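## Task

Take the foam block off the counter and set it inside the bin marked M4 so that no part of it sticks out past the bin's rim. The bins must not be moved, the robot must not tip over or finish leaning, and the block must stay in the bin without the robot supporting it.

## Robot and tools

Robot: a Hello Robot Stretch 3 with a single arm. It has a two-wheeled base (0.33 m long, 0.34 m wide), a lift that slides up a mast, a telescoping arm pointing to the robot's right, a wrist with yaw, pitch and roll, a gripper, and a pan/tilt head. The base cannot strafe, so the gripper moves forward or back only when the base drives. Turns pivot about the point between the drive wheels, 0.05 m behind the front edge. With the arm retracted and the wrist folded, a spin sweeps a 0.28 m radius. An unfolded, level gripper reaches beyond that.

Frames: the base frame has its origin on the floor between the drive wheels, with x forward, y left and z up. hand_pose is reported in this frame, at the point where the closed fingertips meet. The odometry frame is the base frame where the scene began. Heading is positive to the left, from -3.142 to 3.142.

execute_actions(actions): a list of actions that run in order. An empty list returns only the current state and pictures. Each action may contain "robot", "steps" (1 to 450 control steps at 30 per second; 1 if omitted) and "until". A bad value rejects the whole call and nothing runs.
- robot.base takes exactly one key. translate_m is a straight drive, an offset in metres from wherever the base is when the command starts, positive forward, |value| at most 1. rotate_rad is a spin in place, an offset in radians, positive counter-clockwise (left), |value| at most 3.2.
- robot.joints is a single dict, keyed by joint name, of absolute targets. Joints you leave out keep their previous goal. The ranges are: lift_m 0 to 1.1 (arm height, m); arm_m 0 to 0.52 (extension, m); wrist_yaw_rad -1.345 to 4.42 (0 points along the arm, positive swings toward the front, 3.0 folds it over the base); wrist_pitch_rad -1.57 to 0.451 (negative tips the fingers down); wrist_roll_rad -2.911 to 2.911; gripper_m -0.089 to 0.179 (the opening value; the real fingertip gap is 0.007 m less when nearly shut and 0.025 m less when fully open, and is zero below 0.007); head_pan_rad -3.953 to 1.73 (-1.57 looks along the arm); head_tilt_rad -1.53 to 0.419 (negative looks down).
- robot.contact_limits {"arm_m": effort %} (1 to 100) makes the arm stop once its effort gets that high. Lower values are gentler. It lasts until the next arm command.
- robot may be a list of up to 8 commands that run one after another, including {"pause_s": s} with at most 15 s. Each command starts only after the previous one ends "done". A base or gripper ending "off_target" also lets the list continue; any other bad ending drops the rest.
- {"robot": {"stop": true}} brakes everything and clears the list.
- until: {"robot": {"status": "ended"}} finishes once nothing is moving and no list is running. Fields can also be compared, for example {"lift_m": [">", 0.3]} or {"base_status": ["!=", "moving"]}. {"any": {"status": "ended"}} fires when the first motion ends. Base and joint motions run at the same time and keep going after the call returns, including while you are deciding what to do next. A new command overrides the old one right away.

zoom_image(camera, region): camera is head_camera, nav_camera or wrist_camera. region is [x0,y0,x1,y1] in pixels of that camera's latest picture, at most 504x504.

finished_scene(scene): pass the number of the current scene. Before calling it, wait for all motion to end and release the object.

Result lines: base_status shows progress as "(translate_m done of goal)". joint_goals and joint_status are given per joint. Status words: moving, done, off_target (came to rest away from the goal and may still be pushing), contact_stop (the arm or lift pushed against something and went slack), time_out, stopped, torque_fault (a wrist servo cut out for 10 s). measured_speeds, refusals, queue and queue_left are also shown. Lines starting "refused:" or "dropped:" name the failing goal, counting from 0. on_its_own appears when the robot changed a goal by itself, when a joint is slack or off, or when base_tilt has shifted 3 degrees or more from its starting value. lidar_m gives 12 distances in 30-degree sectors at 0.17 m height, the 1st straight ahead and counting counter-clockwise (10th is right). wrist_depth_mm and head_depth_mm are 7x7 grids of median depths. motor_effort is in %, with the peak in brackets. base_tilt is in degrees, positive for leaning forward or right.

Speed: the base is fast (0.30 m/s, 1.9 rad/s) only when stowed, meaning lift_m below 0.30, arm_m below 0.03 and wrist_yaw_rad above 2.54. Otherwise it is limited to 0.10 m/s and 0.63 rad/s.

Gripping: to grasp, command gripper_m smaller than the object's width. To let go, command at least 0.02 more than the value where the fingers touched it. Readings do not tell you whether something is held, so check with the cameras. Squeezing too hard makes the grip weaken. Send a new value to grip again.

Avoid these:
- Fold or unfold the wrist only with lift_m between 0.32 and 0.95, pitch -0.4 and roll near 0. Once folded, the lift may go down to 0.25.
- With yaw below -0.4, keep pitch at -0.5 or lower.
- Do not push the arm against solid things with the gripper above about 0.45 m, and do not push a second time after a contact_stop; either can tip the robot.
- Do not drive while holding or pushing something fixed.
- Avoid snagging furniture, especially when reversing. If that happens, undo the last move in small steps, pull the gripper free, and lower lift_m to about 0.2 if the robot stays tilted.
- Do not drop, slam or shove objects, and do not move the bins.
- Loose objects may occasionally get bumped by outside forces.

Each tool is called after ">>>" as name([rows], argument=value, ...), one row to a line, values as JSON.

## Session

>>> execute_actions(actions=[])

Scene clock: 0.00 s.
robot.base_odometry: x=+0.000 y=+0.000 heading=+0.000 (m, m, rad; robot's odometry frame)
robot.turned_by_wheels: +0.000 (rad since the last result)
robot.turned_by_imu: +0.000 (rad since the last result)
robot.base_tilt: forward=+2.2 right=-1.8 (deg)
robot.lidar_m: 1.44 1.31 1.32 1.54 0.79 0.79 0.97 2.45 2.44 2.82 2.69 2.24
robot.head_depth_mm: 1689 2166 2183 2192 2170 2161 2146 / 1699 1965 1944 1924 1922 1915 1928 / 1712 1790 1793 1797 1796 1768 1768 / 1605 1641 1627 1629 1618 1611 1603 / 1506 1497 1497 1493 1497 1488 1481 / 1392 1382 1386 1385 1384 1381 1372 / 1293 1285 1282 1294 1282 1284 1274
robot.base_status: not_commanded
robot.joint_positions: lift_m=+0.360 arm_m=-0.003 wrist_yaw_rad=+2.903 wrist_pitch_rad=-0.401 wrist_roll_rad=+0.017 gripper_m=+0.037 head_pan_rad=+0.010 head_tilt_rad=-0.005
robot.joint_goals: lift_m=+0.360 arm_m=-0.003 wrist_yaw_rad=+2.903 wrist_pitch_rad=-0.401 wrist_roll_rad=+0.017 gripper_m=+0.037 head_pan_rad=+0.010 head_tilt_rad=-0.005
robot.joint_status: lift_m=not_commanded arm_m=not_commanded wrist_yaw_rad=not_commanded wrist_pitch_rad=not_commanded wrist_roll_rad=not_commanded gripper_m=not_commanded head_pan_rad=not_commanded head_tilt_rad=not_commanded
robot.measured_speeds: translate_m=+0.000 rotate_rad=+0.000 lift_m=+0.000 arm_m=+0.000 wrist_yaw_rad=+0.000 wrist_pitch_rad=+0.000 wrist_roll_rad=+0.000 head_pan_rad=+0.000 head_tilt_rad=+0.000
robot: refusals=0 queue=idle queue_left=0
robot.motor_effort: left_wheel=+1 right_wheel=+0 lift_m=+20 arm_m=-1 wrist_yaw_rad=+0 wrist_pitch_rad=+5 wrist_roll_rad=+0 gripper_m=+0 head_pan_rad=+0 head_tilt_rad=+2 (%)
robot.hand_pose: x=+0.0323 y=+0.0780 z=+0.3760 quat_wxyz=(+0.223, +0.710, +0.056, +0.665) (m; robot's base frame)
robot.wrist_depth_mm: - - - - - - 929 / - - - - - - 984 / - - - - - - - / 717 - 970 978 957 942 962 / 736 - 778 747 755 751 752 / 635 635 644 620 639 608 613 / 531 534 509 530 510 523 524
pictures: head_camera (sideways: a quarter turn clockwise sets it upright), nav_camera (sideways: a quarter turn counterclockwise sets it upright), wrist_camera
Images, in order (width x height): head_camera 896x504, nav_camera 672x504, wrist_camera 644x364.

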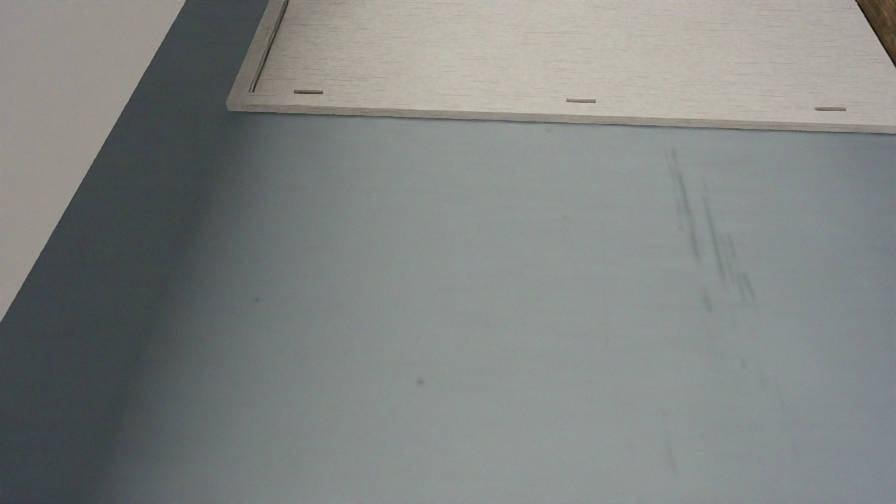

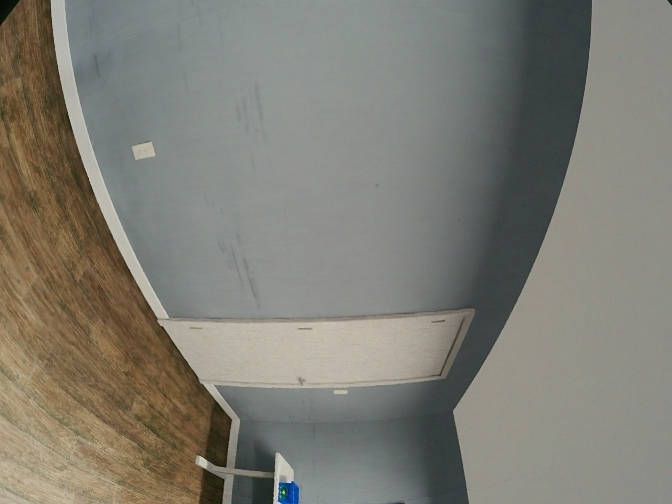

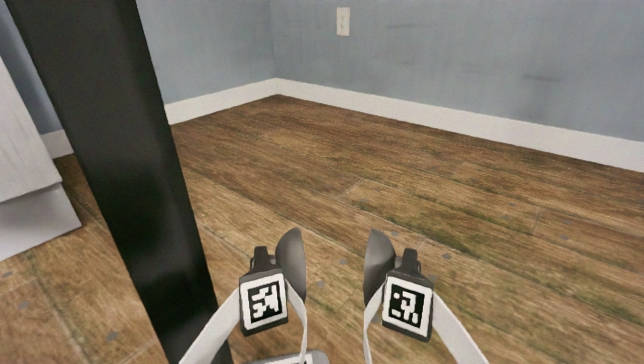

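>>> execute_actions([
  {"robot":{"joints":{"head_pan_rad":-0.95,"head_tilt_rad":-0.4}},"steps":90,"until":{"robot":{"status":"ended"}}},
])

>>> execute_actions([
  {"robot":{"joints":{"head_pan_rad":-3.6,"head_tilt_rad":-0.5}},"steps":150,"until":{"robot":{"status":"ended"}}},
])

Scene clock: 3.13 s.
robot.base_odometry: x=+0.000 y=+0.000 heading=+0.000 (m, m, rad; robot's odometry frame)
robot.turned_by_wheels: +0.000 (rad since the last result)
robot.turned_by_imu: -0.001 (rad since the last result)
robot.base_tilt: forward=+2.3 right=-1.6 (deg)
robot.lidar_m: 1.44 1.31 1.32 1.54 0.79 0.79 0.97 2.44 2.44 2.82 2.70 2.25
robot.head_depth_mm: 2947 3149 3375 3501 2517 1852 1456 / 2925 3135 3289 3458 2498 1839 1452 / 2926 3101 3223 3417 2539 1825 1452 / 2902 3056 3222 3153 2491 1846 1442 / 2917 3055 3224 3441 2448 1819 1439 / 2891 3108 3197 3420 2447 1811 1440 / 2871 3065 3259 3442 2427 1791 1426
robot.base_status: not_commanded
robot.joint_positions: lift_m=+0.360 arm_m=-0.003 wrist_yaw_rad=+2.903 wrist_pitch_rad=-0.401 wrist_roll_rad=+0.017 gripper_m=+0.037 head_pan_rad=-0.943 head_tilt_rad=-0.395
robot.joint_goals: lift_m=+0.360 arm_m=-0.003 wrist_yaw_rad=+2.903 wrist_pitch_rad=-0.401 wrist_roll_rad=+0.017 gripper_m=+0.037 head_pan_rad=-0.950 head_tilt_rad=-0.400
robot.joint_status: lift_m=not_commanded arm_m=not_commanded wrist_yaw_rad=not_commanded wrist_pitch_rad=not_commanded wrist_roll_rad=not_commanded gripper_m=not_commanded head_pan_rad=done head_tilt_rad=done
robot.measured_speeds: translate_m=+0.000 rotate_rad=+0.000 lift_m=+0.000 arm_m=+0.000 wrist_yaw_rad=+0.000 wrist_pitch_rad=+0.000 wrist_roll_rad=+0.000 head_pan_rad=+0.000 head_tilt_rad=+0.000
robot: refusals=0 queue=done queue_left=0
robot.motor_effort: left_wheel=+0(0) right_wheel=+0(0) lift_m=+20(20) arm_m=+0(0) wrist_yaw_rad=+0(0) wrist_pitch_rad=+6(5) wrist_roll_rad=+1(0) gripper_m=+0(1) head_pan_rad=-3(43) head_tilt_rad=-2(21) (%)
robot.hand_pose: x=+0.0323 y=+0.0780 z=+0.3760 quat_wxyz=(+0.223, +0.710, +0.056, +0.665) (m; robot's base frame)
robot.wrist_depth_mm: - - - - - - 935 / - - - - - - 984 / - - - - - - - / 716 - 994 983 950 969 943 / 740 - 761 762 760 751 755 / 626 630 643 627 643 621 613 / 538 535 518 529 508 524 521
pictures: head_camera (sideways: a quarter turn clockwise sets it upright), nav_camera (sideways: a quarter turn counterclockwise sets it upright), wrist_camera
camera_calibration (this result's frames):
head_camera: T_world_to_cam=[[-0.244977, 0.232903, -0.941139, 1.24526], [0.768994, 0.637854, -0.0423186, 0.0534387], [0.590453, -0.734097, -0.33536, 0.389382], [0, 0, 0, 1]] pos_world=[0.0340536, -0.0382661, 1.30481]
nav_camera: T_world_to_cam=[[0.21814, -0.338946, 0.915167, -1.15136], [-0.819964, -0.572179, -0.0164681, 0.0816151], [0.529221, -0.746811, -0.402738, 0.480773], [0, 0, 0, 1]] pos_world=[0.0636432, 0.015497, 1.24865]
wrist_camera: T_world_to_cam=[[0.977844, -0.208472, -0.0190019, 0.00113338], [-0.122687, -0.497175, -0.858932, 0.407945], [0.169616, 0.842233, -0.511736, 0.285685], [0, 0, 0, 1]] pos_world=[0.000484455, -0.0375569, 0.496615]
Images, in order (width x height): head_camera 896x504, nav_camera 672x504, wrist_camera 644x364.

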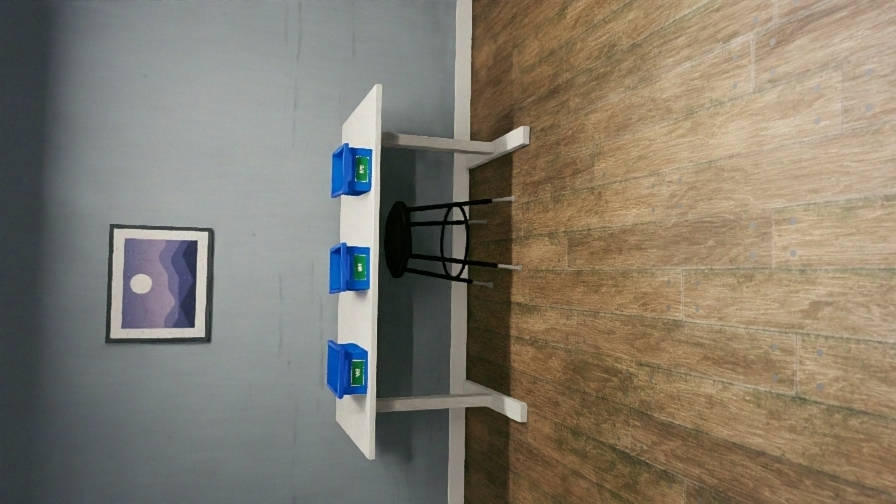

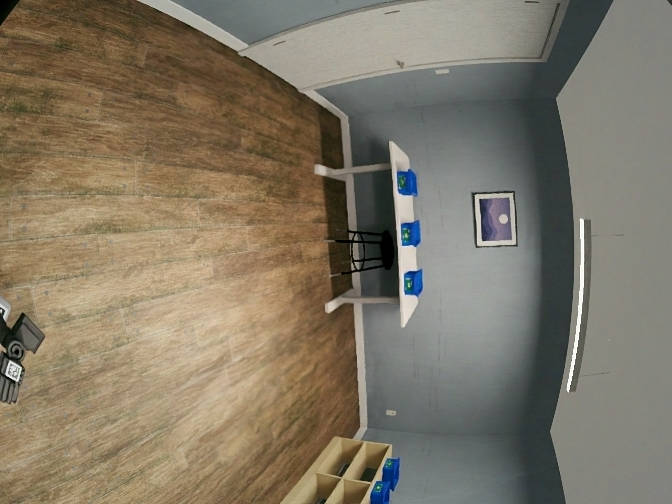

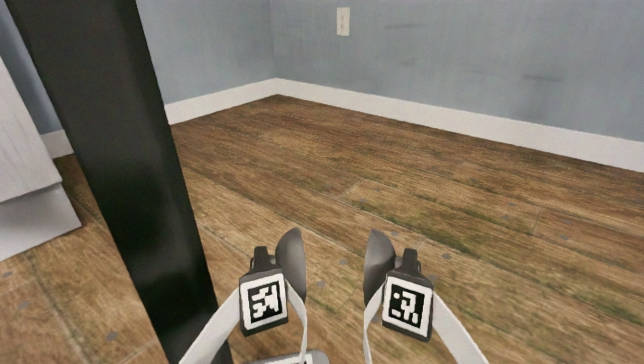

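Scene clock: 4.87 s.
robot.base_odometry: x=+0.000 y=+0.000 heading=+0.000 (m, m, rad; robot's odometry frame)
robot.turned_by_wheels: +0.000 (rad since the last result)
robot.turned_by_imu: +0.000 (rad since the last result)
robot.base_tilt: forward=+2.2 right=-1.6 (deg)
robot.lidar_m: 1.44 1.31 1.32 1.54 0.79 0.79 0.97 2.44 2.44 2.82 2.68 2.24
robot.head_depth_mm: 1144 1225 1300 922 846 925 1024 / 1199 1279 1348 912 895 987 1090 / 1248 1349 1423 911 954 1054 1245 / 1310 1415 1471 960 1021 1134 1272 / 1387 1496 1537 1014 1096 1224 1331 / 1455 1585 1526 1071 1182 1347 1328 / 1541 1673 1511 1140 1285 1477 1321
robot.base_status: not_commanded
robot.joint_positions: lift_m=+0.360 arm_m=-0.003 wrist_yaw_rad=+2.903 wrist_pitch_rad=-0.401 wrist_roll_rad=+0.017 gripper_m=+0.037 head_pan_rad=-3.593 head_tilt_rad=-0.494
robot.joint_goals: lift_m=+0.360 arm_m=-0.003 wrist_yaw_rad=+2.903 wrist_pitch_rad=-0.401 wrist_roll_rad=+0.017 gripper_m=+0.037 head_pan_rad=-3.600 head_tilt_rad=-0.500
robot.joint_status: lift_m=not_commanded arm_m=not_commanded wrist_yaw_rad=not_commanded wrist_pitch_rad=not_commanded wrist_roll_rad=not_commanded gripper_m=not_commanded head_pan_rad=done head_tilt_rad=done
robot.measured_speeds: translate_m=+0.000 rotate_rad=+0.000 lift_m=+0.000 arm_m=+0.000 wrist_yaw_rad=+0.000 wrist_pitch_rad=+0.000 wrist_roll_rad=+0.000 head_pan_rad=+0.000 head_tilt_rad=+0.000
robot: refusals=0 queue=done queue_left=0
robot.motor_effort: left_wheel=+0(1) right_wheel=+0(0) lift_m=+20(20) arm_m=+0(0) wrist_yaw_rad=+0(1) wrist_pitch_rad=+4(4) wrist_roll_rad=+0(0) gripper_m=-1(1) head_pan_rad=-3(45) head_tilt_rad=-3(9) (%)
robot.hand_pose: x=+0.0323 y=+0.0780 z=+0.3760 quat_wxyz=(+0.223, +0.710, +0.056, +0.665) (m; robot's base frame)
robot.wrist_depth_mm: - - - - - - 936 / - - - - - - - / - - - - - - - / 713 - 999 974 971 954 955 / 716 - 775 760 750 754 747 / 638 635 659 625 649 618 621 / 532 535 514 526 517 520 518
pictures: head_camera (sideways: a quarter turn clockwise sets it upright), nav_camera (sideways: a quarter turn counterclockwise sets it upright), wrist_camera
camera_calibration (this result's frames):
head_camera: T_world_to_cam=[[0.408261, -0.129589, -0.90362, 1.19231], [-0.373362, -0.926997, -0.0357452, 0.0518443], [-0.833021, 0.351971, -0.42684, 0.517113], [0, 0, 0, 1]] pos_world=[-0.0366506, 0.0205615, 1.29997]
nav_camera: T_world_to_cam=[[-0.432035, 0.234472, 0.870844, -1.08957], [0.454165, 0.890799, -0.0145292, 0.0713166], [-0.779153, 0.38923, -0.491345, 0.604053], [0, 0, 0, 1]] pos_world=[-0.0324728, -0.0431695, 1.24668]
wrist_camera: T_world_to_cam=[[0.977844, -0.208471, -0.0190019, 0.00113334], [-0.122686, -0.497175, -0.858932, 0.407945], [0.169616, 0.842233, -0.511736, 0.285685], [0, 0, 0, 1]] pos_world=[0.000484449, -0.0375569, 0.496615]
Images, in order (width x height): head_camera 896x504, nav_camera 672x504, wrist_camera 644x364.

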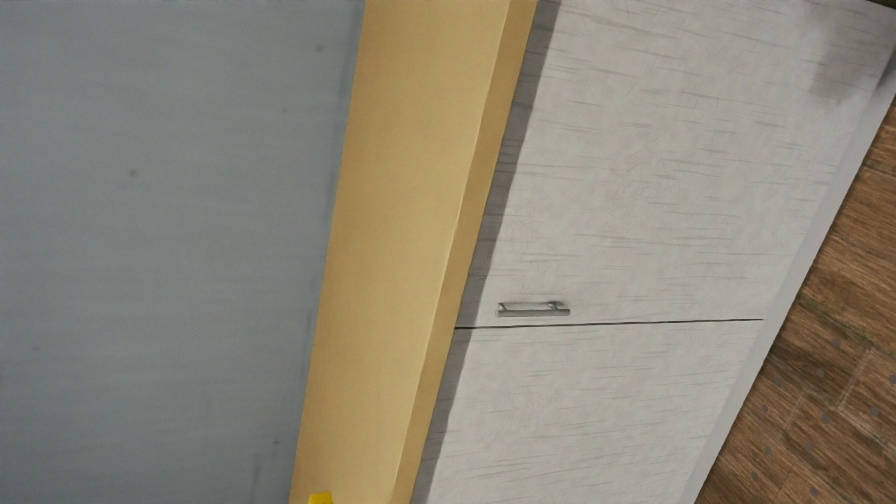

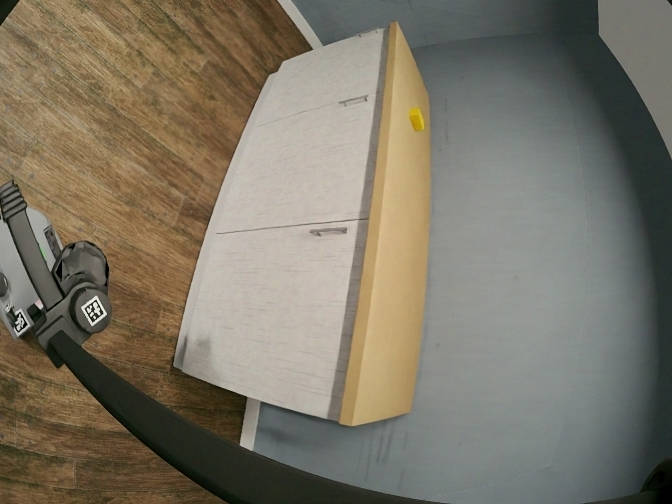

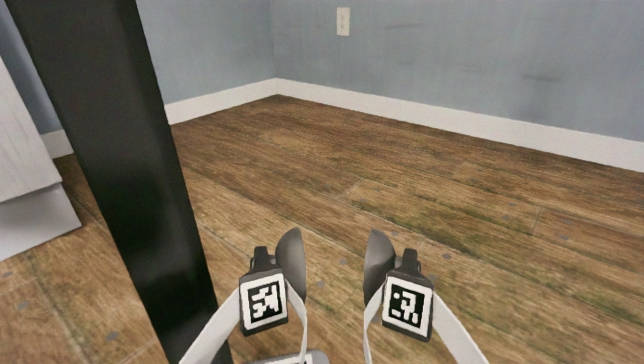

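>>> execute_actions([
  {"robot":[{"joints":{"lift_m":0.27,"head_pan_rad":-1.57,"head_tilt_rad":-0.7}},{"base":{"rotate_rad":-2.75}},{"base":{"translate_m":1.0}},{"base":{"translate_m":0.24}},{"base":{"rotate_rad":0.34}},{"joints":{"lift_m":0.94}}],"steps":450,"until":{"robot":{"queue_left":["=",0]}}},
])

Scene clock: 23.23 s.
robot.base_odometry: x=-1.146 y=-0.473 heading=-2.410 (m, m, rad; robot's odometry frame)
robot.turned_by_wheels: -2.410 (rad since the last result)
robot.turned_by_imu: -2.401 (rad since the last result)
robot.base_tilt: forward=+2.1 right=-1.6 (deg)
robot.lidar_m: 1.27 1.32 1.84 3.34 3.42 2.56 2.49 0.56 0.41 0.40 0.42 0.58
robot.head_depth_mm: 816 914 878 637 517 611 774 / 827 919 874 636 516 617 785 / 828 927 870 632 516 626 797 / 836 930 864 632 514 634 804 / 839 935 860 629 529 639 816 / 843 945 859 627 528 646 827 / 845 946 858 626 526 653 844
robot.base_status: done (rotate_rad +0.3399 of +0.3400)
robot.joint_positions: lift_m=+0.270 arm_m=-0.003 wrist_yaw_rad=+2.903 wrist_pitch_rad=-0.403 wrist_roll_rad=+0.017 gripper_m=+0.037 head_pan_rad=-1.577 head_tilt_rad=-0.692
robot.joint_goals: lift_m=+0.270 arm_m=-0.003 wrist_yaw_rad=+2.903 wrist_pitch_rad=-0.403 wrist_roll_rad=+0.017 gripper_m=+0.037 head_pan_rad=-1.570 head_tilt_rad=-0.700
robot.joint_status: lift_m=done arm_m=not_commanded wrist_yaw_rad=not_commanded wrist_pitch_rad=not_commanded wrist_roll_rad=not_commanded gripper_m=not_commanded head_pan_rad=done head_tilt_rad=done
robot.measured_speeds: translate_m=+0.000 rotate_rad=+0.000 lift_m=+0.000 arm_m=+0.000 wrist_yaw_rad=+0.000 wrist_pitch_rad=+0.000 wrist_roll_rad=+0.000 head_pan_rad=+0.000 head_tilt_rad=+0.000
robot: refusals=0 queue=running queue_left=0
robot.motor_effort: left_wheel=-2(12) right_wheel=+2(5) lift_m=+18(21) arm_m=+0(0) wrist_yaw_rad=+0(0) wrist_pitch_rad=+6(5) wrist_roll_rad=+0(1) gripper_m=+1(0) head_pan_rad=+3(45) head_tilt_rad=-4(16) (%)
robot.hand_pose: x=+0.0323 y=+0.0778 z=+0.2862 quat_wxyz=(+0.224, +0.710, +0.056, +0.665) (m; robot's base frame)
robot.wrist_depth_mm: - - - - - - - / - - - - - - - / - - - - - - - / 819 - 804 804 783 790 765 / 637 - 628 621 617 616 611 / 513 512 532 499 526 508 506 / 456 - - 440 414 430 430
pictures: head_camera (sideways: a quarter turn clockwise sets it upright), nav_camera (sideways: a quarter turn counterclockwise sets it upright), wrist_camera
camera_calibration (this result's frames):
head_camera: T_world_to_cam=[[-0.0579073, 0.593779, -0.802541, 1.06334], [0.997448, 0.0680414, -0.0216287, 0.0250968], [0.0417633, -0.801746, -0.596204, 0.732137], [0, 0, 0, 1]] pos_world=[0.00596582, -0.0461081, 1.29042]
nav_camera: T_world_to_cam=[[-0.0264617, -0.65265, 0.757197, -0.943881], [-0.999537, 0.0286361, -0.0102484, 0.074608], [-0.0149945, -0.757118, -0.653106, 0.809838], [0, 0, 0, 1]] pos_world=[0.0617399, -0.00501743, 1.24438]
wrist_camera: T_world_to_cam=[[0.977836, -0.208502, -0.0190481, -0.000560542], [-0.123016, -0.498531, -0.858099, 0.330552], [0.16942, 0.841424, -0.513131, 0.240395], [0, 0, 0, 1]] pos_world=[0.000483831, -0.0376005, 0.406989]
Images, in order (width x height): head_camera 896x504, nav_camera 672x504, wrist_camera 644x364.

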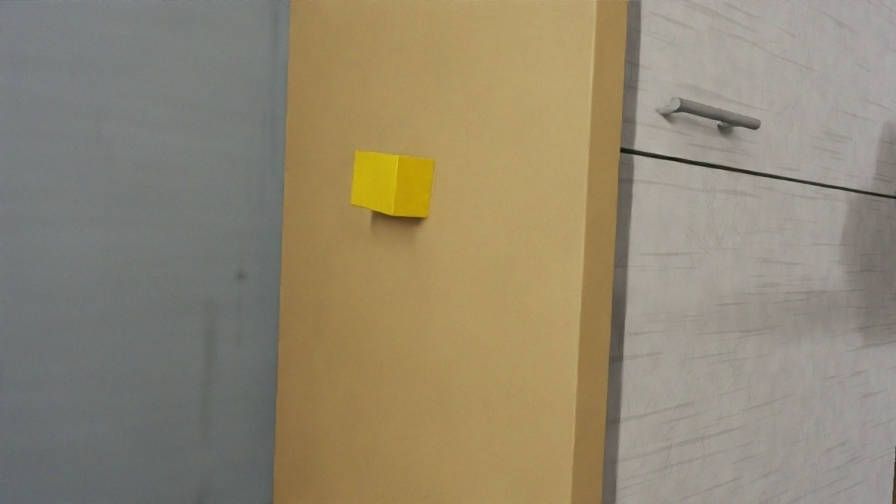

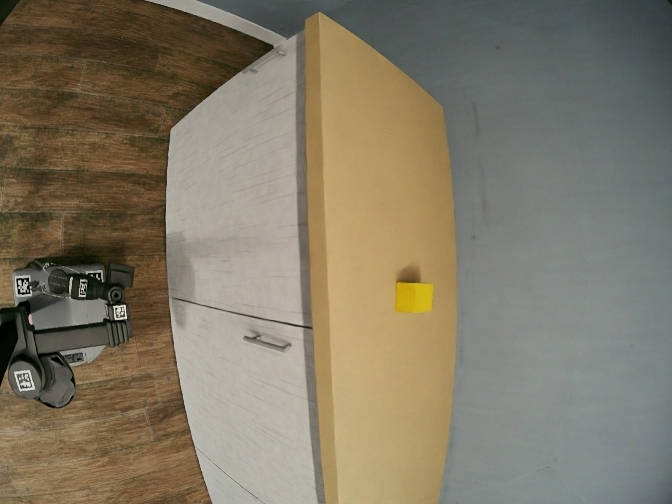

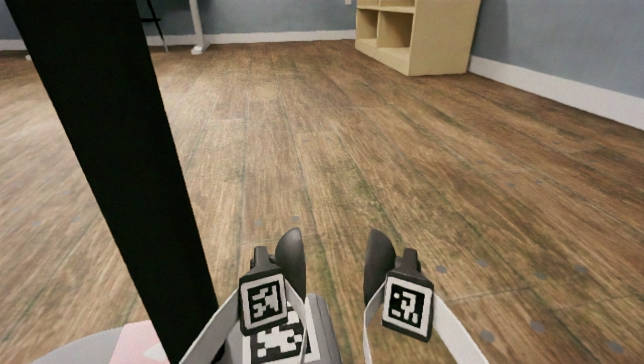

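>>> execute_actions([
  {"robot":[{"joints":{"lift_m":0.94,"head_pan_rad":1.25,"head_tilt_rad":-0.2}},{"joints":{"wrist_yaw_rad":0,"gripper_m":0.15}},{"joints":{"arm_m":0.1}}],"steps":450,"until":{"robot":{"status":"ended"}}},
])

>>> zoom_image(camera="head_camera", region=[350,0,600,504])

Scene clock: 34.37 s.
robot.base_odometry: x=-1.146 y=-0.473 heading=-2.410 (m, m, rad; robot's odometry frame)
robot.turned_by_wheels: +0.000 (rad since the last result)
robot.turned_by_imu: -0.003 (rad since the last result)
robot.base_tilt: forward=+2.1 right=-1.6 (deg)
robot.lidar_m: 1.27 1.33 1.85 3.33 3.41 2.57 2.49 0.56 0.41 0.40 0.42 0.58
robot.head_depth_mm: 2071 2072 2064 2072 2081 2112 1771 / 2408 2517 2517 2548 2080 2080 1773 / 2559 3227 3228 3088 2380 2152 1752 / 2612 3731 3754 3920 3183 2378 1740 / 2614 3555 3758 3844 3661 2367 1729 / 2661 3481 3628 3709 3581 2319 1720 / 2661 3389 3487 3638 3553 2319 1713
robot.base_status: done (rotate_rad +0.3399 of +0.3400)
robot.joint_positions: lift_m=+0.940 arm_m=+0.100 wrist_yaw_rad=+0.002 wrist_pitch_rad=-0.403 wrist_roll_rad=+0.017 gripper_m=+0.150 head_pan_rad=+1.243 head_tilt_rad=-0.211
robot.joint_goals: lift_m=+0.940 arm_m=+0.100 wrist_yaw_rad=+0.000 wrist_pitch_rad=-0.403 wrist_roll_rad=+0.017 gripper_m=+0.150 head_pan_rad=+1.250 head_tilt_rad=-0.200
robot.joint_status: lift_m=done arm_m=done wrist_yaw_rad=done wrist_pitch_rad=not_commanded wrist_roll_rad=not_commanded gripper_m=done head_pan_rad=done head_tilt_rad=done
robot.measured_speeds: translate_m=+0.000 rotate_rad=+0.000 lift_m=+0.000 arm_m=+0.000 wrist_yaw_rad=+0.000 wrist_pitch_rad=+0.000 wrist_roll_rad=+0.000 head_pan_rad=+0.000 head_tilt_rad=+0.000
robot: refusals=0 queue=done queue_left=0
robot.motor_effort: left_wheel=-2(2) right_wheel=+1(1) lift_m=+23(22) arm_m=+3(5) wrist_yaw_rad=-2(3) wrist_pitch_rad=+6(6) wrist_roll_rad=+0(1) gripper_m=+0(95) head_pan_rad=+3(43) head_tilt_rad=+4(26) (%)
robot.hand_pose: x=-0.0211 y=-0.4709 z=+0.9559 quat_wxyz=(+0.687, +0.141, -0.698, -0.142) (m; robot's base frame)
robot.wrist_depth_mm: 625 611 596 585 577 569 561 / 668 643 642 632 611 606 595 / 464 456 459 446 444 438 438 / 330 329 327 291 289 317 315 / 257 257 254 252 251 248 248 / 210 217 208 207 204 206 204 / 181 171 176 175 175 169 176
pictures: head_camera (sideways: a quarter turn clockwise sets it upright), nav_camera (sideways: a quarter turn counterclockwise sets it upright), wrist_camera
camera_calibration (this result's frames):
head_camera: T_world_to_cam=[[0.00822544, -0.166471, -0.986012, 1.30236], [-0.961807, 0.268478, -0.0533514, 0.0783717], [0.273604, 0.948792, -0.157905, 0.160346], [0, 0, 0, 1]] pos_world=[0.0207945, 0.0436296, 1.31365]
nav_camera: T_world_to_cam=[[0.0950221, 0.209103, 0.973266, -1.22647], [0.941474, -0.336514, -0.0196193, 0.0749772], [0.323415, 0.918169, -0.228841, 0.255709], [0, 0, 0, 1]] pos_world=[-0.0367474, 0.0469054, 1.25367]
wrist_camera: T_world_to_cam=[[-0.999349, -0.0306358, -0.0190511, -0.00796139], [0.000614231, 0.513552, -0.858058, 1.10427], [0.036071, -0.857511, -0.513199, 0.251992], [0, 0, 0, 1]] pos_world=[-0.0177241, -0.351257, 1.0767]
Images, in order (width x height): head_camera 896x504, nav_camera 672x504, wrist_camera 644x364.

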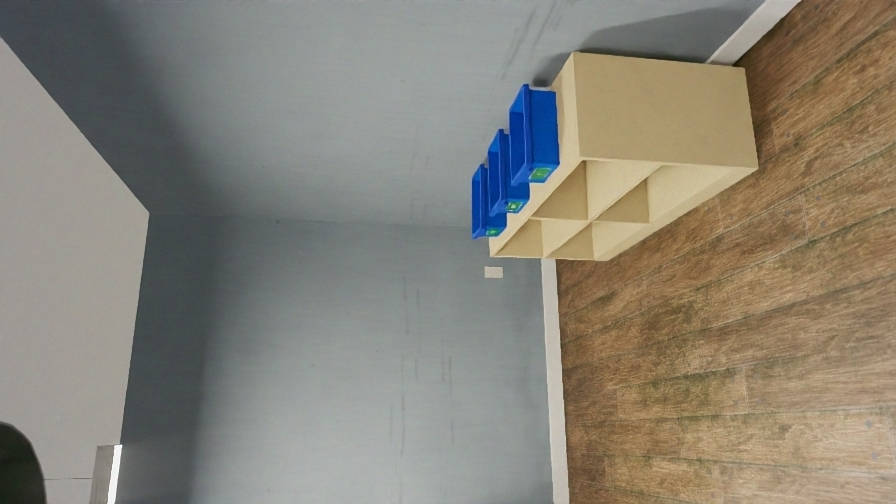

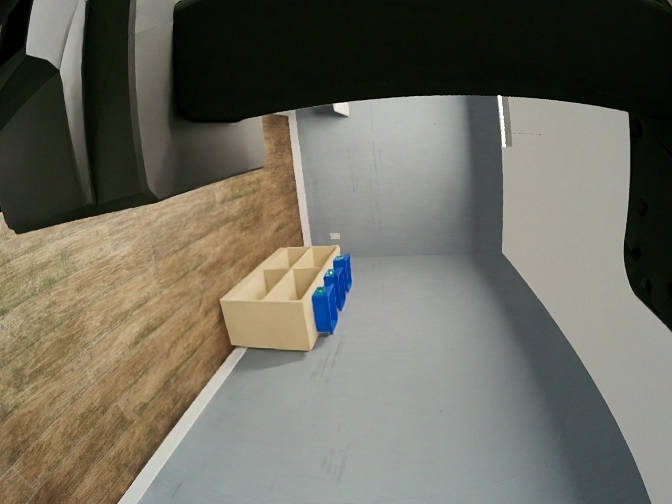

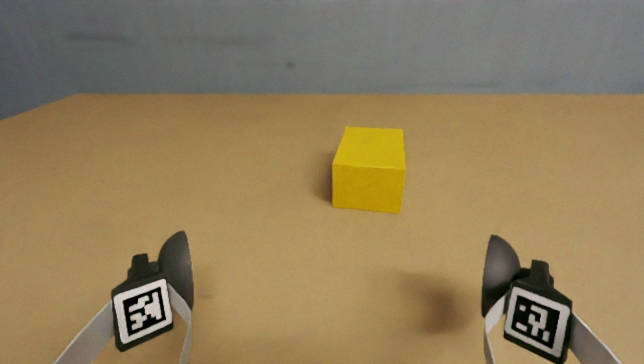

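Region (350, 0, 600, 504) of head_camera's 896x504 image, scaled by 1.000; it fills the left 250 columns of this view, and the rest is white.

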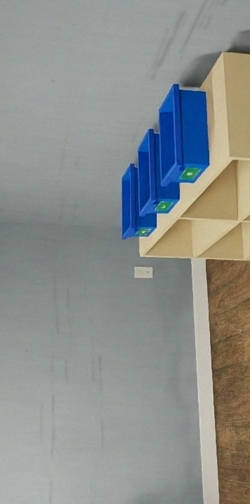

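>>> execute_actions([
  {"robot":[{"base":{"translate_m":-0.022},"joints":{"lift_m":1.1,"head_pan_rad":-1.4,"head_tilt_rad":-0.6}},{"joints":{"wrist_pitch_rad":-1.0,"arm_m":0.34}}],"steps":450,"until":{"robot":{"status":"ended"}}},
])

Scene clock: 42.27 s.
robot.base_odometry: x=-1.130 y=-0.459 heading=-2.410 (m, m, rad; robot's odometry frame)
robot.turned_by_wheels: +0.000 (rad since the last result)
robot.turned_by_imu: -0.002 (rad since the last result)
robot.base_tilt: forward=+2.1 right=-1.6 (deg)
robot.lidar_m: 1.29 1.35 1.87 3.25 3.26 2.54 2.46 0.55 0.41 0.40 0.42 0.58
robot.head_depth_mm: 776 - 934 719 562 477 565 / 815 884 955 682 561 488 602 / 830 908 984 743 559 533 630 / 852 937 1001 741 556 554 660 / 873 959 1033 738 554 579 695 / 895 985 1049 735 553 607 735 / 917 1012 1098 733 551 636 774
robot.base_status: done (translate_m -0.0220 of -0.0220)
robot.joint_positions: lift_m=+1.100 arm_m=+0.340 wrist_yaw_rad=+0.001 wrist_pitch_rad=-1.005 wrist_roll_rad=+0.017 gripper_m=+0.150 head_pan_rad=-1.393 head_tilt_rad=-0.593
robot.joint_goals: lift_m=+1.100 arm_m=+0.340 wrist_yaw_rad=+0.000 wrist_pitch_rad=-1.000 wrist_roll_rad=+0.017 gripper_m=+0.150 head_pan_rad=-1.400 head_tilt_rad=-0.600
robot.joint_status: lift_m=done arm_m=done wrist_yaw_rad=done wrist_pitch_rad=done wrist_roll_rad=not_commanded gripper_m=done head_pan_rad=done head_tilt_rad=done
robot.measured_speeds: translate_m=+0.000 rotate_rad=+0.000 lift_m=+0.000 arm_m=+0.000 wrist_yaw_rad=+0.000 wrist_pitch_rad=+0.000 wrist_roll_rad=+0.000 head_pan_rad=+0.000 head_tilt_rad=+0.000
robot: refusals=0 queue=done queue_left=0
robot.motor_effort: left_wheel=-2(7) right_wheel=+1(2) lift_m=+23(23) arm_m=+3(5) wrist_yaw_rad=-1(2) wrist_pitch_rad=+2(6) wrist_roll_rad=+0(0) gripper_m=+1(1) head_pan_rad=-3(43) head_tilt_rad=-3(24) (%)
robot.hand_pose: x=-0.0215 y=-0.6016 z=+1.0093 quat_wxyz=(+0.615, +0.338, -0.624, -0.344) (m; robot's base frame)
robot.wrist_depth_mm: 391 388 384 377 371 366 364 / 351 350 346 342 337 333 329 / 324 321 317 313 309 305 304 / 298 295 291 288 286 283 279 / 278 274 271 226 261 264 262 / 259 259 252 211 245 247 244 / 242 236 236 234 233 228 230
pictures: head_camera (sideways: a quarter turn clockwise sets it upright), nav_camera (sideways: a quarter turn counterclockwise sets it upright), wrist_camera
camera_calibration (this result's frames):
head_camera: T_world_to_cam=[[-0.150765, 0.492296, -0.857272, 1.13527], [0.968721, 0.246471, -0.0288269, 0.0346465], [0.197101, -0.834804, -0.514056, 0.624314], [0, 0, 0, 1]] pos_world=[0.0145421, -0.0462456, 1.29516]
nav_camera: T_world_to_cam=[[0.0792971, -0.5697, 0.818018, -1.02381], [-0.987779, -0.155366, -0.0124494, 0.0774032], [0.134184, -0.807034, -0.575058, 0.707397], [0, 0, 0, 1]] pos_world=[0.0627207, -0.000345612, 1.24525]
wrist_camera: T_world_to_cam=[[-0.999398, -0.0137087, -0.0318623, 0.0118041], [0.000797034, 0.909268, -0.41621, 1.00932], [0.034677, -0.415985, -0.90871, 0.832117], [0, 0, 0, 1]] pos_world=[-0.0178628, -0.571433, 1.17662]
Images, in order (width x height): head_camera 896x504, nav_camera 672x504, wrist_camera 644x364.

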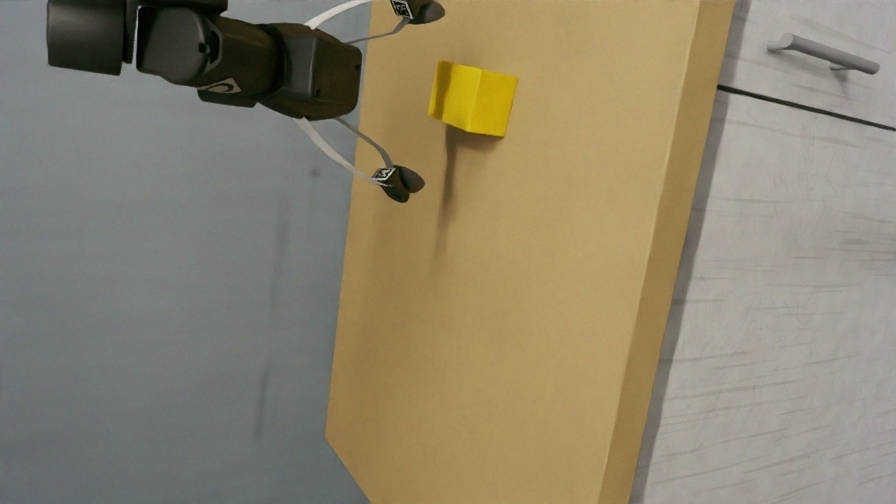

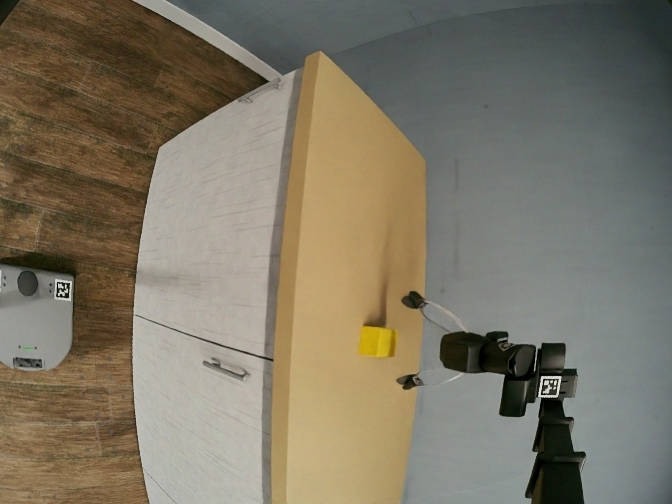

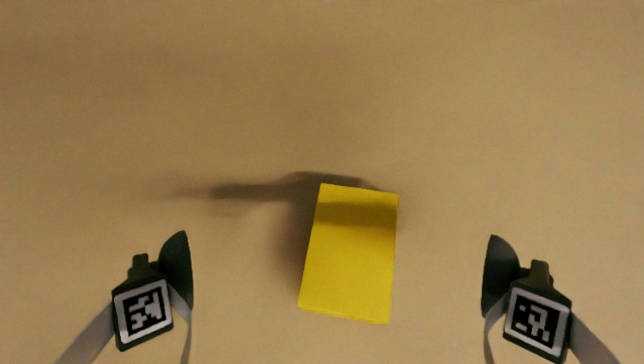

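>>> execute_actions([
  {"robot":[{"base":{"translate_m":-0.008},"joints":{"lift_m":1.028,"arm_m":0.36}},{"joints":{"gripper_m":0.0}},{"joints":{"lift_m":1.08}},{"joints":{"arm_m":0,"wrist_pitch_rad":-0.4}}],"steps":450,"until":{"robot":{"queue_left":["=",0]}}},
])

Scene clock: 49.93 s.
robot.base_odometry: x=-1.124 y=-0.453 heading=-2.410 (m, m, rad; robot's odometry frame)
robot.turned_by_wheels: +0.000 (rad since the last result)
robot.turned_by_imu: -0.002 (rad since the last result)
robot.base_tilt: forward=+2.2 right=-1.5 (deg)
robot.lidar_m: 1.29 1.35 1.89 3.34 3.26 2.53 2.46 0.55 0.41 0.40 0.42 0.58
robot.head_depth_mm: 785 - 937 720 561 477 567 / 813 883 962 648 560 489 598 / 832 910 983 744 559 533 630 / 852 934 997 743 556 556 659 / 867 956 1034 741 555 580 694 / 893 988 1050 735 553 606 730 / 917 1015 1094 735 552 636 776
robot.base_status: done (translate_m -0.0080 of -0.0080)
robot.joint_positions: lift_m=+1.080 arm_m=+0.360 wrist_yaw_rad=+0.001 wrist_pitch_rad=-1.008 wrist_roll_rad=+0.017 gripper_m=+0.004 head_pan_rad=-1.393 head_tilt_rad=-0.593
robot.joint_goals: lift_m=+1.080 arm_m=+0.360 wrist_yaw_rad=+0.000 wrist_pitch_rad=-1.000 wrist_roll_rad=+0.017 gripper_m=+0.003 head_pan_rad=-1.400 head_tilt_rad=-0.600
robot.joint_status: lift_m=done arm_m=done wrist_yaw_rad=done wrist_pitch_rad=done wrist_roll_rad=not_commanded gripper_m=done head_pan_rad=done head_tilt_rad=done
robot.measured_speeds: translate_m=+0.000 rotate_rad=+0.000 lift_m=+0.000 arm_m=+0.000 wrist_yaw_rad=+0.000 wrist_pitch_rad=+0.000 wrist_roll_rad=+0.000 head_pan_rad=+0.000 head_tilt_rad=+0.000
robot: refusals=0 queue=running queue_left=0
robot.motor_effort: left_wheel=-2(7) right_wheel=+1(3) lift_m=+22(23) arm_m=+3(2) wrist_yaw_rad=-1(1) wrist_pitch_rad=+3(3) wrist_roll_rad=+0(0) gripper_m=-22(98) head_pan_rad=-4(3) head_tilt_rad=-3(3) (%)
robot.hand_pose: x=-0.0215 y=-0.6210 z=+0.9890 quat_wxyz=(+0.614, +0.339, -0.624, -0.344) (m; robot's base frame)
robot.wrist_depth_mm: 360 354 350 347 341 337 334 / 326 321 316 313 309 305 303 / 297 296 292 289 285 283 279 / 275 272 268 158 259 262 259 / 254 253 251 146 238 242 240 / 237 234 233 136 135 227 225 / 221 221 213 127 129 214 211
pictures: head_camera (sideways: a quarter turn clockwise sets it upright), nav_camera (sideways: a quarter turn counterclockwise sets it upright), wrist_camera
camera_calibration (this result's frames):
head_camera: T_world_to_cam=[[-0.150765, 0.492296, -0.857272, 1.13527], [0.968721, 0.246471, -0.0288269, 0.0346465], [0.197101, -0.834804, -0.514056, 0.624314], [0, 0, 0, 1]] pos_world=[0.0145421, -0.0462456, 1.29516]
nav_camera: T_world_to_cam=[[0.0792972, -0.5697, 0.818018, -1.02381], [-0.987779, -0.155366, -0.0124494, 0.0774032], [0.134184, -0.807034, -0.575058, 0.707397], [0, 0, 0, 1]] pos_world=[0.0627207, -0.000345599, 1.24525]
wrist_camera: T_world_to_cam=[[-0.999398, -0.013623, -0.0318954, 0.010976], [0.000796619, 0.91037, -0.413795, 1.0168], [0.0346737, -0.413571, -0.909811, 0.808175], [0, 0, 0, 1]] pos_world=[-0.0178631, -0.591274, 1.15638]
Images, in order (width x height): head_camera 896x504, nav_camera 672x504, wrist_camera 644x364.

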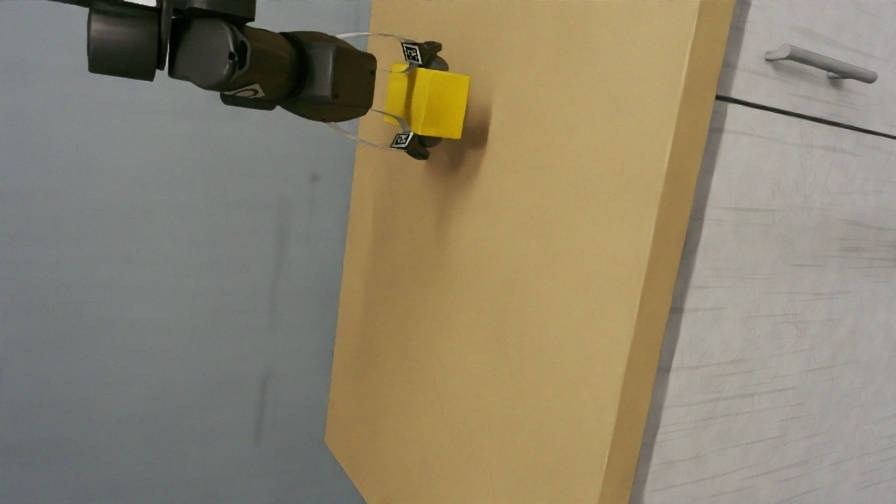

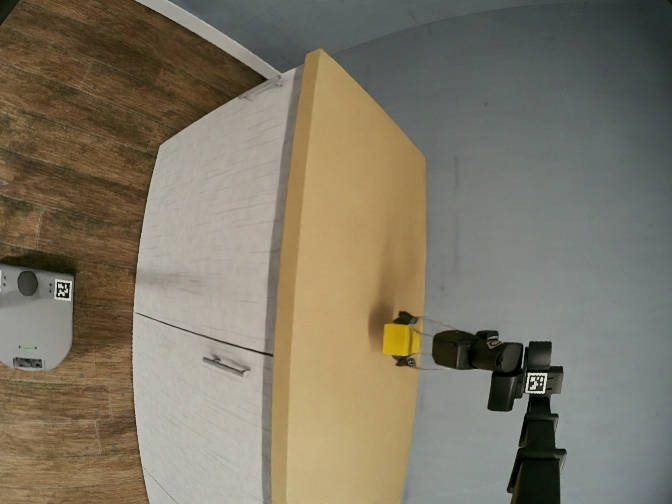

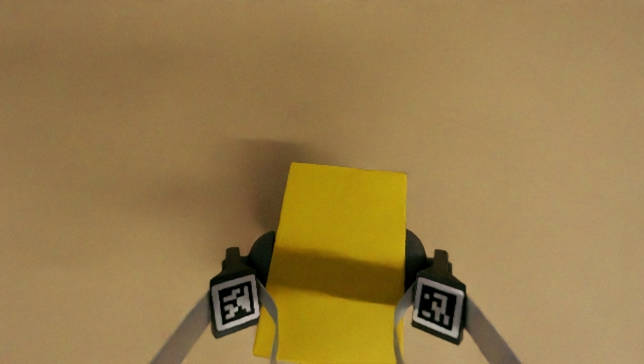

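>>> execute_actions([
  {"steps":150,"until":{"robot":{"status":"ended"}}},
  {"robot":{"base":{"rotate_rad":1.57},"joints":{"wrist_yaw_rad":1.5,"head_pan_rad":0.35,"head_tilt_rad":-0.3}},"steps":200,"until":{"robot":{"status":"ended"}}},
  {"robot":{"base":{"translate_m":0.6},"joints":{"lift_m":0.28}},"steps":75},
  {"robot":{"joints":{"wrist_yaw_rad":2.7}},"steps":300,"until":{"robot":{"status":"ended"}}},
  {"robot":{"base":{"translate_m":0.8}},"steps":300,"until":{"robot":{"status":"ended"}}},
])

>>> execute_actions([
  {"robot":{"joints":{"head_pan_rad":-0.85,"head_tilt_rad":-0.4}},"steps":90,"until":{"robot":{"status":"ended"}}},
])

Scene clock: 69.60 s.
robot.base_odometry: x=-0.189 y=-1.496 heading=-0.840 (m, m, rad; robot's odometry frame)
robot.turned_by_wheels: +1.570 (rad since the last result)
robot.turned_by_imu: +1.557 (rad since the last result)
robot.base_tilt: forward=+2.1 right=-1.6 (deg)
robot.lidar_m: 1.96 1.91 2.44 2.39 2.53 1.84 1.80 1.85 1.38 1.18 0.98 1.81
robot.head_depth_mm: 2001 2071 2155 2242 2356 2071 1598 / 2081 2148 2286 2331 2465 2066 1578 / 2160 2251 2383 2356 2532 2052 1566 / 2264 2362 2474 2068 2591 2046 1563 / 2356 2460 2590 2207 2597 2040 1563 / 2464 2594 2735 2509 2862 2040 1544 / 2587 2751 2873 2311 2633 2009 1532
robot.base_status: done (translate_m +0.8000 of +0.8000)
robot.joint_positions: lift_m=+0.280 arm_m=+0.000 wrist_yaw_rad=+2.698 wrist_pitch_rad=-0.423 wrist_roll_rad=+0.017 gripper_m=+0.004 head_pan_rad=+0.343 head_tilt_rad=-0.309
robot.joint_goals: lift_m=+0.280 arm_m=+0.000 wrist_yaw_rad=+2.700 wrist_pitch_rad=-0.400 wrist_roll_rad=+0.017 gripper_m=+0.003 head_pan_rad=+0.350 head_tilt_rad=-0.300
robot.joint_status: lift_m=done arm_m=done wrist_yaw_rad=done wrist_pitch_rad=done wrist_roll_rad=not_commanded gripper_m=done head_pan_rad=done head_tilt_rad=done
robot.measured_speeds: translate_m=+0.000 rotate_rad=+0.000 lift_m=+0.000 arm_m=+0.000 wrist_yaw_rad=+0.000 wrist_pitch_rad=+0.000 wrist_roll_rad=+0.000 head_pan_rad=+0.000 head_tilt_rad=+0.000
robot: refusals=0 queue=done queue_left=0
robot.motor_effort: left_wheel=-2(6) right_wheel=+1(5) lift_m=+18(22) arm_m=-3(6) wrist_yaw_rad=+2(3) wrist_pitch_rad=+8(9) wrist_roll_rad=+1(0) gripper_m=-24(24) head_pan_rad=+4(43) head_tilt_rad=+3(20) (%)
robot.hand_pose: x=+0.0748 y=+0.0568 z=+0.2916 quat_wxyz=(+0.297, +0.712, -0.010, +0.636) (m; robot's base frame)
robot.wrist_depth_mm: - - - - - - - / - - - - - - - / - - - - - - - / 846 808 784 158 739 766 761 / - 629 621 146 570 612 602 / - 518 515 136 135 510 507 / 428 - - 127 129 429 431
pictures: head_camera (sideways: a quarter turn clockwise sets it upright), nav_camera (sideways: a quarter turn counterclockwise sets it upright), wrist_camera
camera_calibration (this result's frames):
head_camera: T_world_to_cam=[[-0.21538, -0.14213, -0.966132, 1.27772], [-0.392353, 0.918579, -0.0476673, 0.0674914], [0.894243, 0.368798, -0.253609, 0.28113], [0, 0, 0, 1]] pos_world=[0.0502774, 0.0159265, 1.30896]
nav_camera: T_world_to_cam=[[0.311455, 0.0872292, 0.946249, -1.1925], [0.320023, -0.947239, -0.0180142, 0.076676], [0.894752, 0.308432, -0.322938, 0.374692], [0, 0, 0, 1]] pos_world=[0.0116145, 0.0610839, 1.25078]
wrist_camera: T_world_to_cam=[[0.914829, -0.403365, -0.019614, -0.0304576], [-0.229213, -0.478639, -0.847565, 0.33373], [0.33249, 0.779873, -0.530329, 0.249986], [0, 0, 0, 1]] pos_world=[0.021241, -0.0475061, 0.414835]
Images, in order (width x height): head_camera 896x504, nav_camera 672x504, wrist_camera 644x364.

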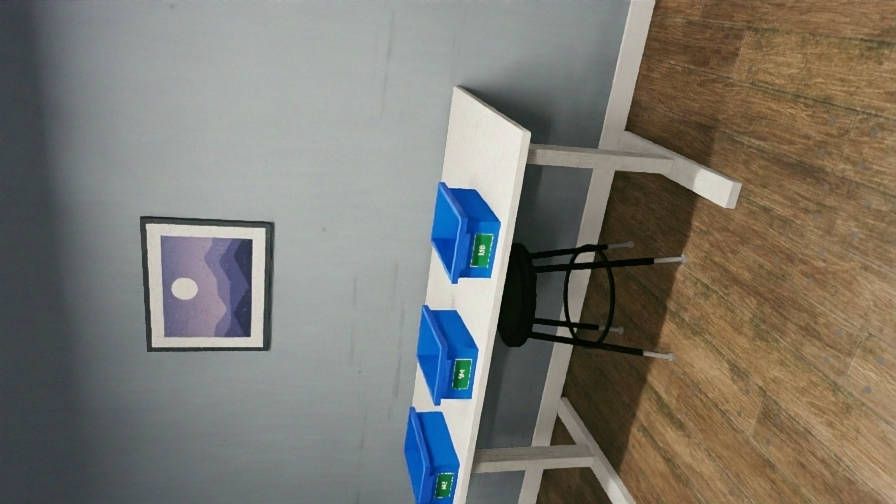

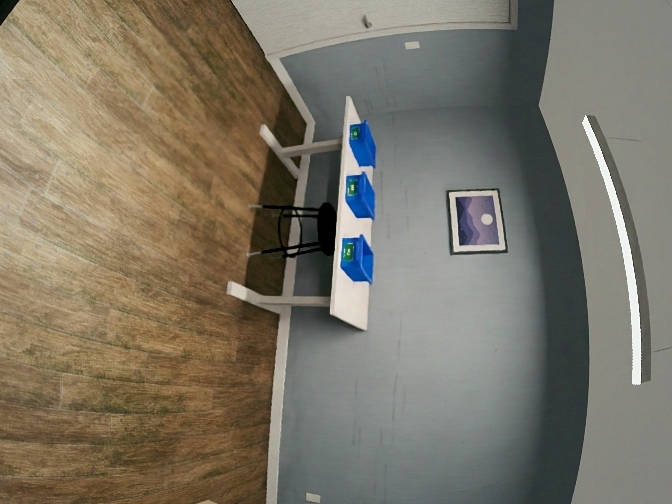

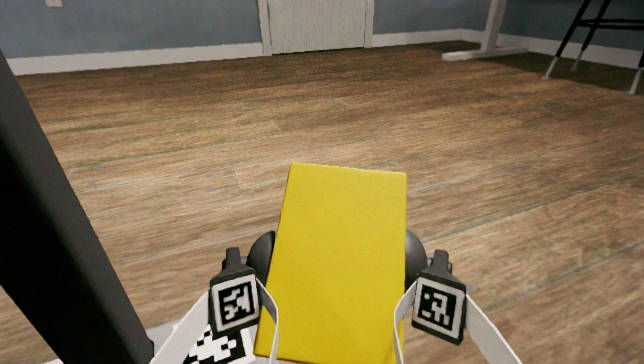

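Scene clock: 70.77 s.
robot.base_odometry: x=-0.189 y=-1.496 heading=-0.840 (m, m, rad; robot's odometry frame)
robot.turned_by_wheels: +0.000 (rad since the last result)
robot.turned_by_imu: +0.000 (rad since the last result)
robot.base_tilt: forward=+2.3 right=-1.6 (deg)
robot.lidar_m: 1.96 1.90 2.44 2.40 2.52 1.85 1.80 1.85 1.38 1.19 0.99 1.81
robot.head_depth_mm: 1277 1326 1387 1451 1263 1158 1223 / 1380 1448 1523 1590 1226 1357 1368 / 1506 1587 1679 1697 1479 1519 1405 / 1657 1748 1856 1783 1534 1616 1437 / 1832 1959 2113 1831 1916 1778 1442 / 2101 2232 2433 2578 2070 1799 1431 / 2200 2321 2453 2577 2430 1809 1424
robot.base_status: done (translate_m +0.8000 of +0.8000)
robot.joint_positions: lift_m=+0.280 arm_m=+0.000 wrist_yaw_rad=+2.698 wrist_pitch_rad=-0.423 wrist_roll_rad=+0.017 gripper_m=+0.004 head_pan_rad=-0.843 head_tilt_rad=-0.395
robot.joint_goals: lift_m=+0.280 arm_m=+0.000 wrist_yaw_rad=+2.700 wrist_pitch_rad=-0.400 wrist_roll_rad=+0.017 gripper_m=+0.003 head_pan_rad=-0.850 head_tilt_rad=-0.400
robot.joint_status: lift_m=done arm_m=done wrist_yaw_rad=done wrist_pitch_rad=done wrist_roll_rad=not_commanded gripper_m=done head_pan_rad=done head_tilt_rad=done
robot.measured_speeds: translate_m=+0.000 rotate_rad=+0.000 lift_m=+0.000 arm_m=+0.000 wrist_yaw_rad=+0.000 wrist_pitch_rad=+0.000 wrist_roll_rad=+0.000 head_pan_rad=+0.000 head_tilt_rad=+0.000
robot: refusals=0 queue=done queue_left=0
robot.motor_effort: left_wheel=-2(2) right_wheel=+2(2) lift_m=+18(18) arm_m=-3(3) wrist_yaw_rad=+2(1) wrist_pitch_rad=+8(8) wrist_roll_rad=+0(0) gripper_m=-22(23) head_pan_rad=-4(43) head_tilt_rad=-2(12) (%)
robot.hand_pose: x=+0.0748 y=+0.0568 z=+0.2916 quat_wxyz=(+0.297, +0.712, -0.010, +0.636) (m; robot's base frame)
robot.wrist_depth_mm: - - - - - - - / - - - - - - - / - - - - - - - / 829 782 786 159 735 759 769 / - 621 623 146 571 615 606 / - 516 518 136 135 505 500 / 429 - - 127 129 431 434
pictures: head_camera (sideways: a quarter turn clockwise sets it upright), nav_camera (sideways: a quarter turn counterclockwise sets it upright), wrist_camera
camera_calibration (this result's frames):
head_camera: T_world_to_cam=[[-0.267131, 0.207424, -0.941072, 1.24531], [0.701466, 0.711446, -0.0423056, 0.0538337], [0.660746, -0.671431, -0.33555, 0.3892], [0, 0, 0, 1]] pos_world=[0.0377346, -0.0352846, 1.3048]
nav_camera: T_world_to_cam=[[0.251011, -0.315613, 0.915086, -1.15145], [-0.758746, -0.651178, -0.0164643, 0.0812367], [0.60108, -0.690185, -0.402923, 0.480575], [0, 0, 0, 1]] pos_world=[0.0618015, 0.0211723, 1.24865]
wrist_camera: T_world_to_cam=[[0.914829, -0.403365, -0.0196142, -0.0304576], [-0.229213, -0.478639, -0.847565, 0.33373], [0.33249, 0.779873, -0.530329, 0.249986], [0, 0, 0, 1]] pos_world=[0.0212411, -0.0475061, 0.414835]
Images, in order (width x height): head_camera 896x504, nav_camera 672x504, wrist_camera 644x364.

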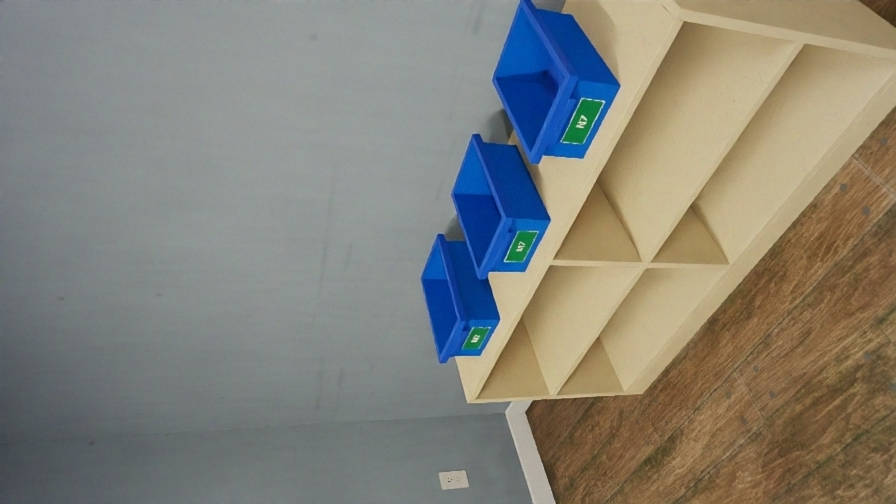

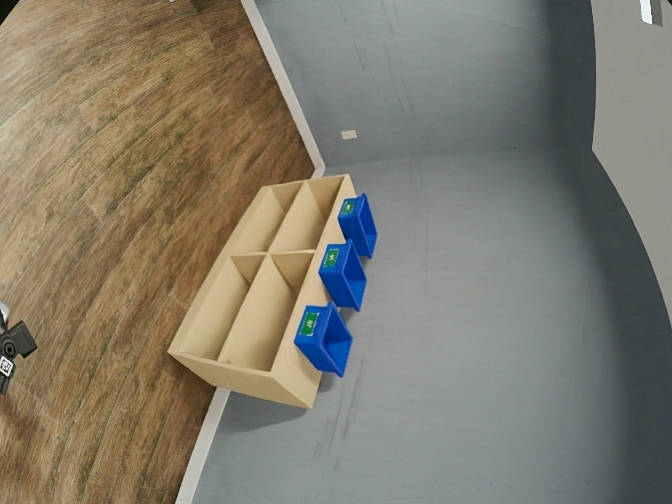

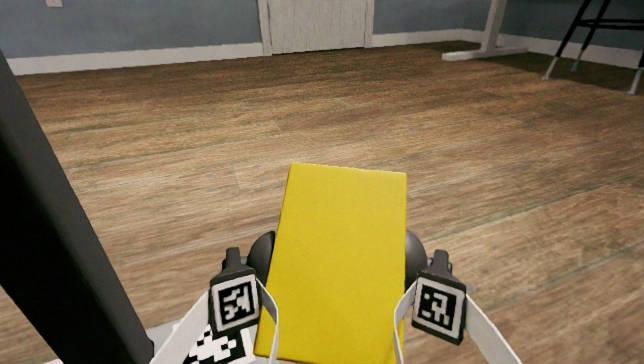

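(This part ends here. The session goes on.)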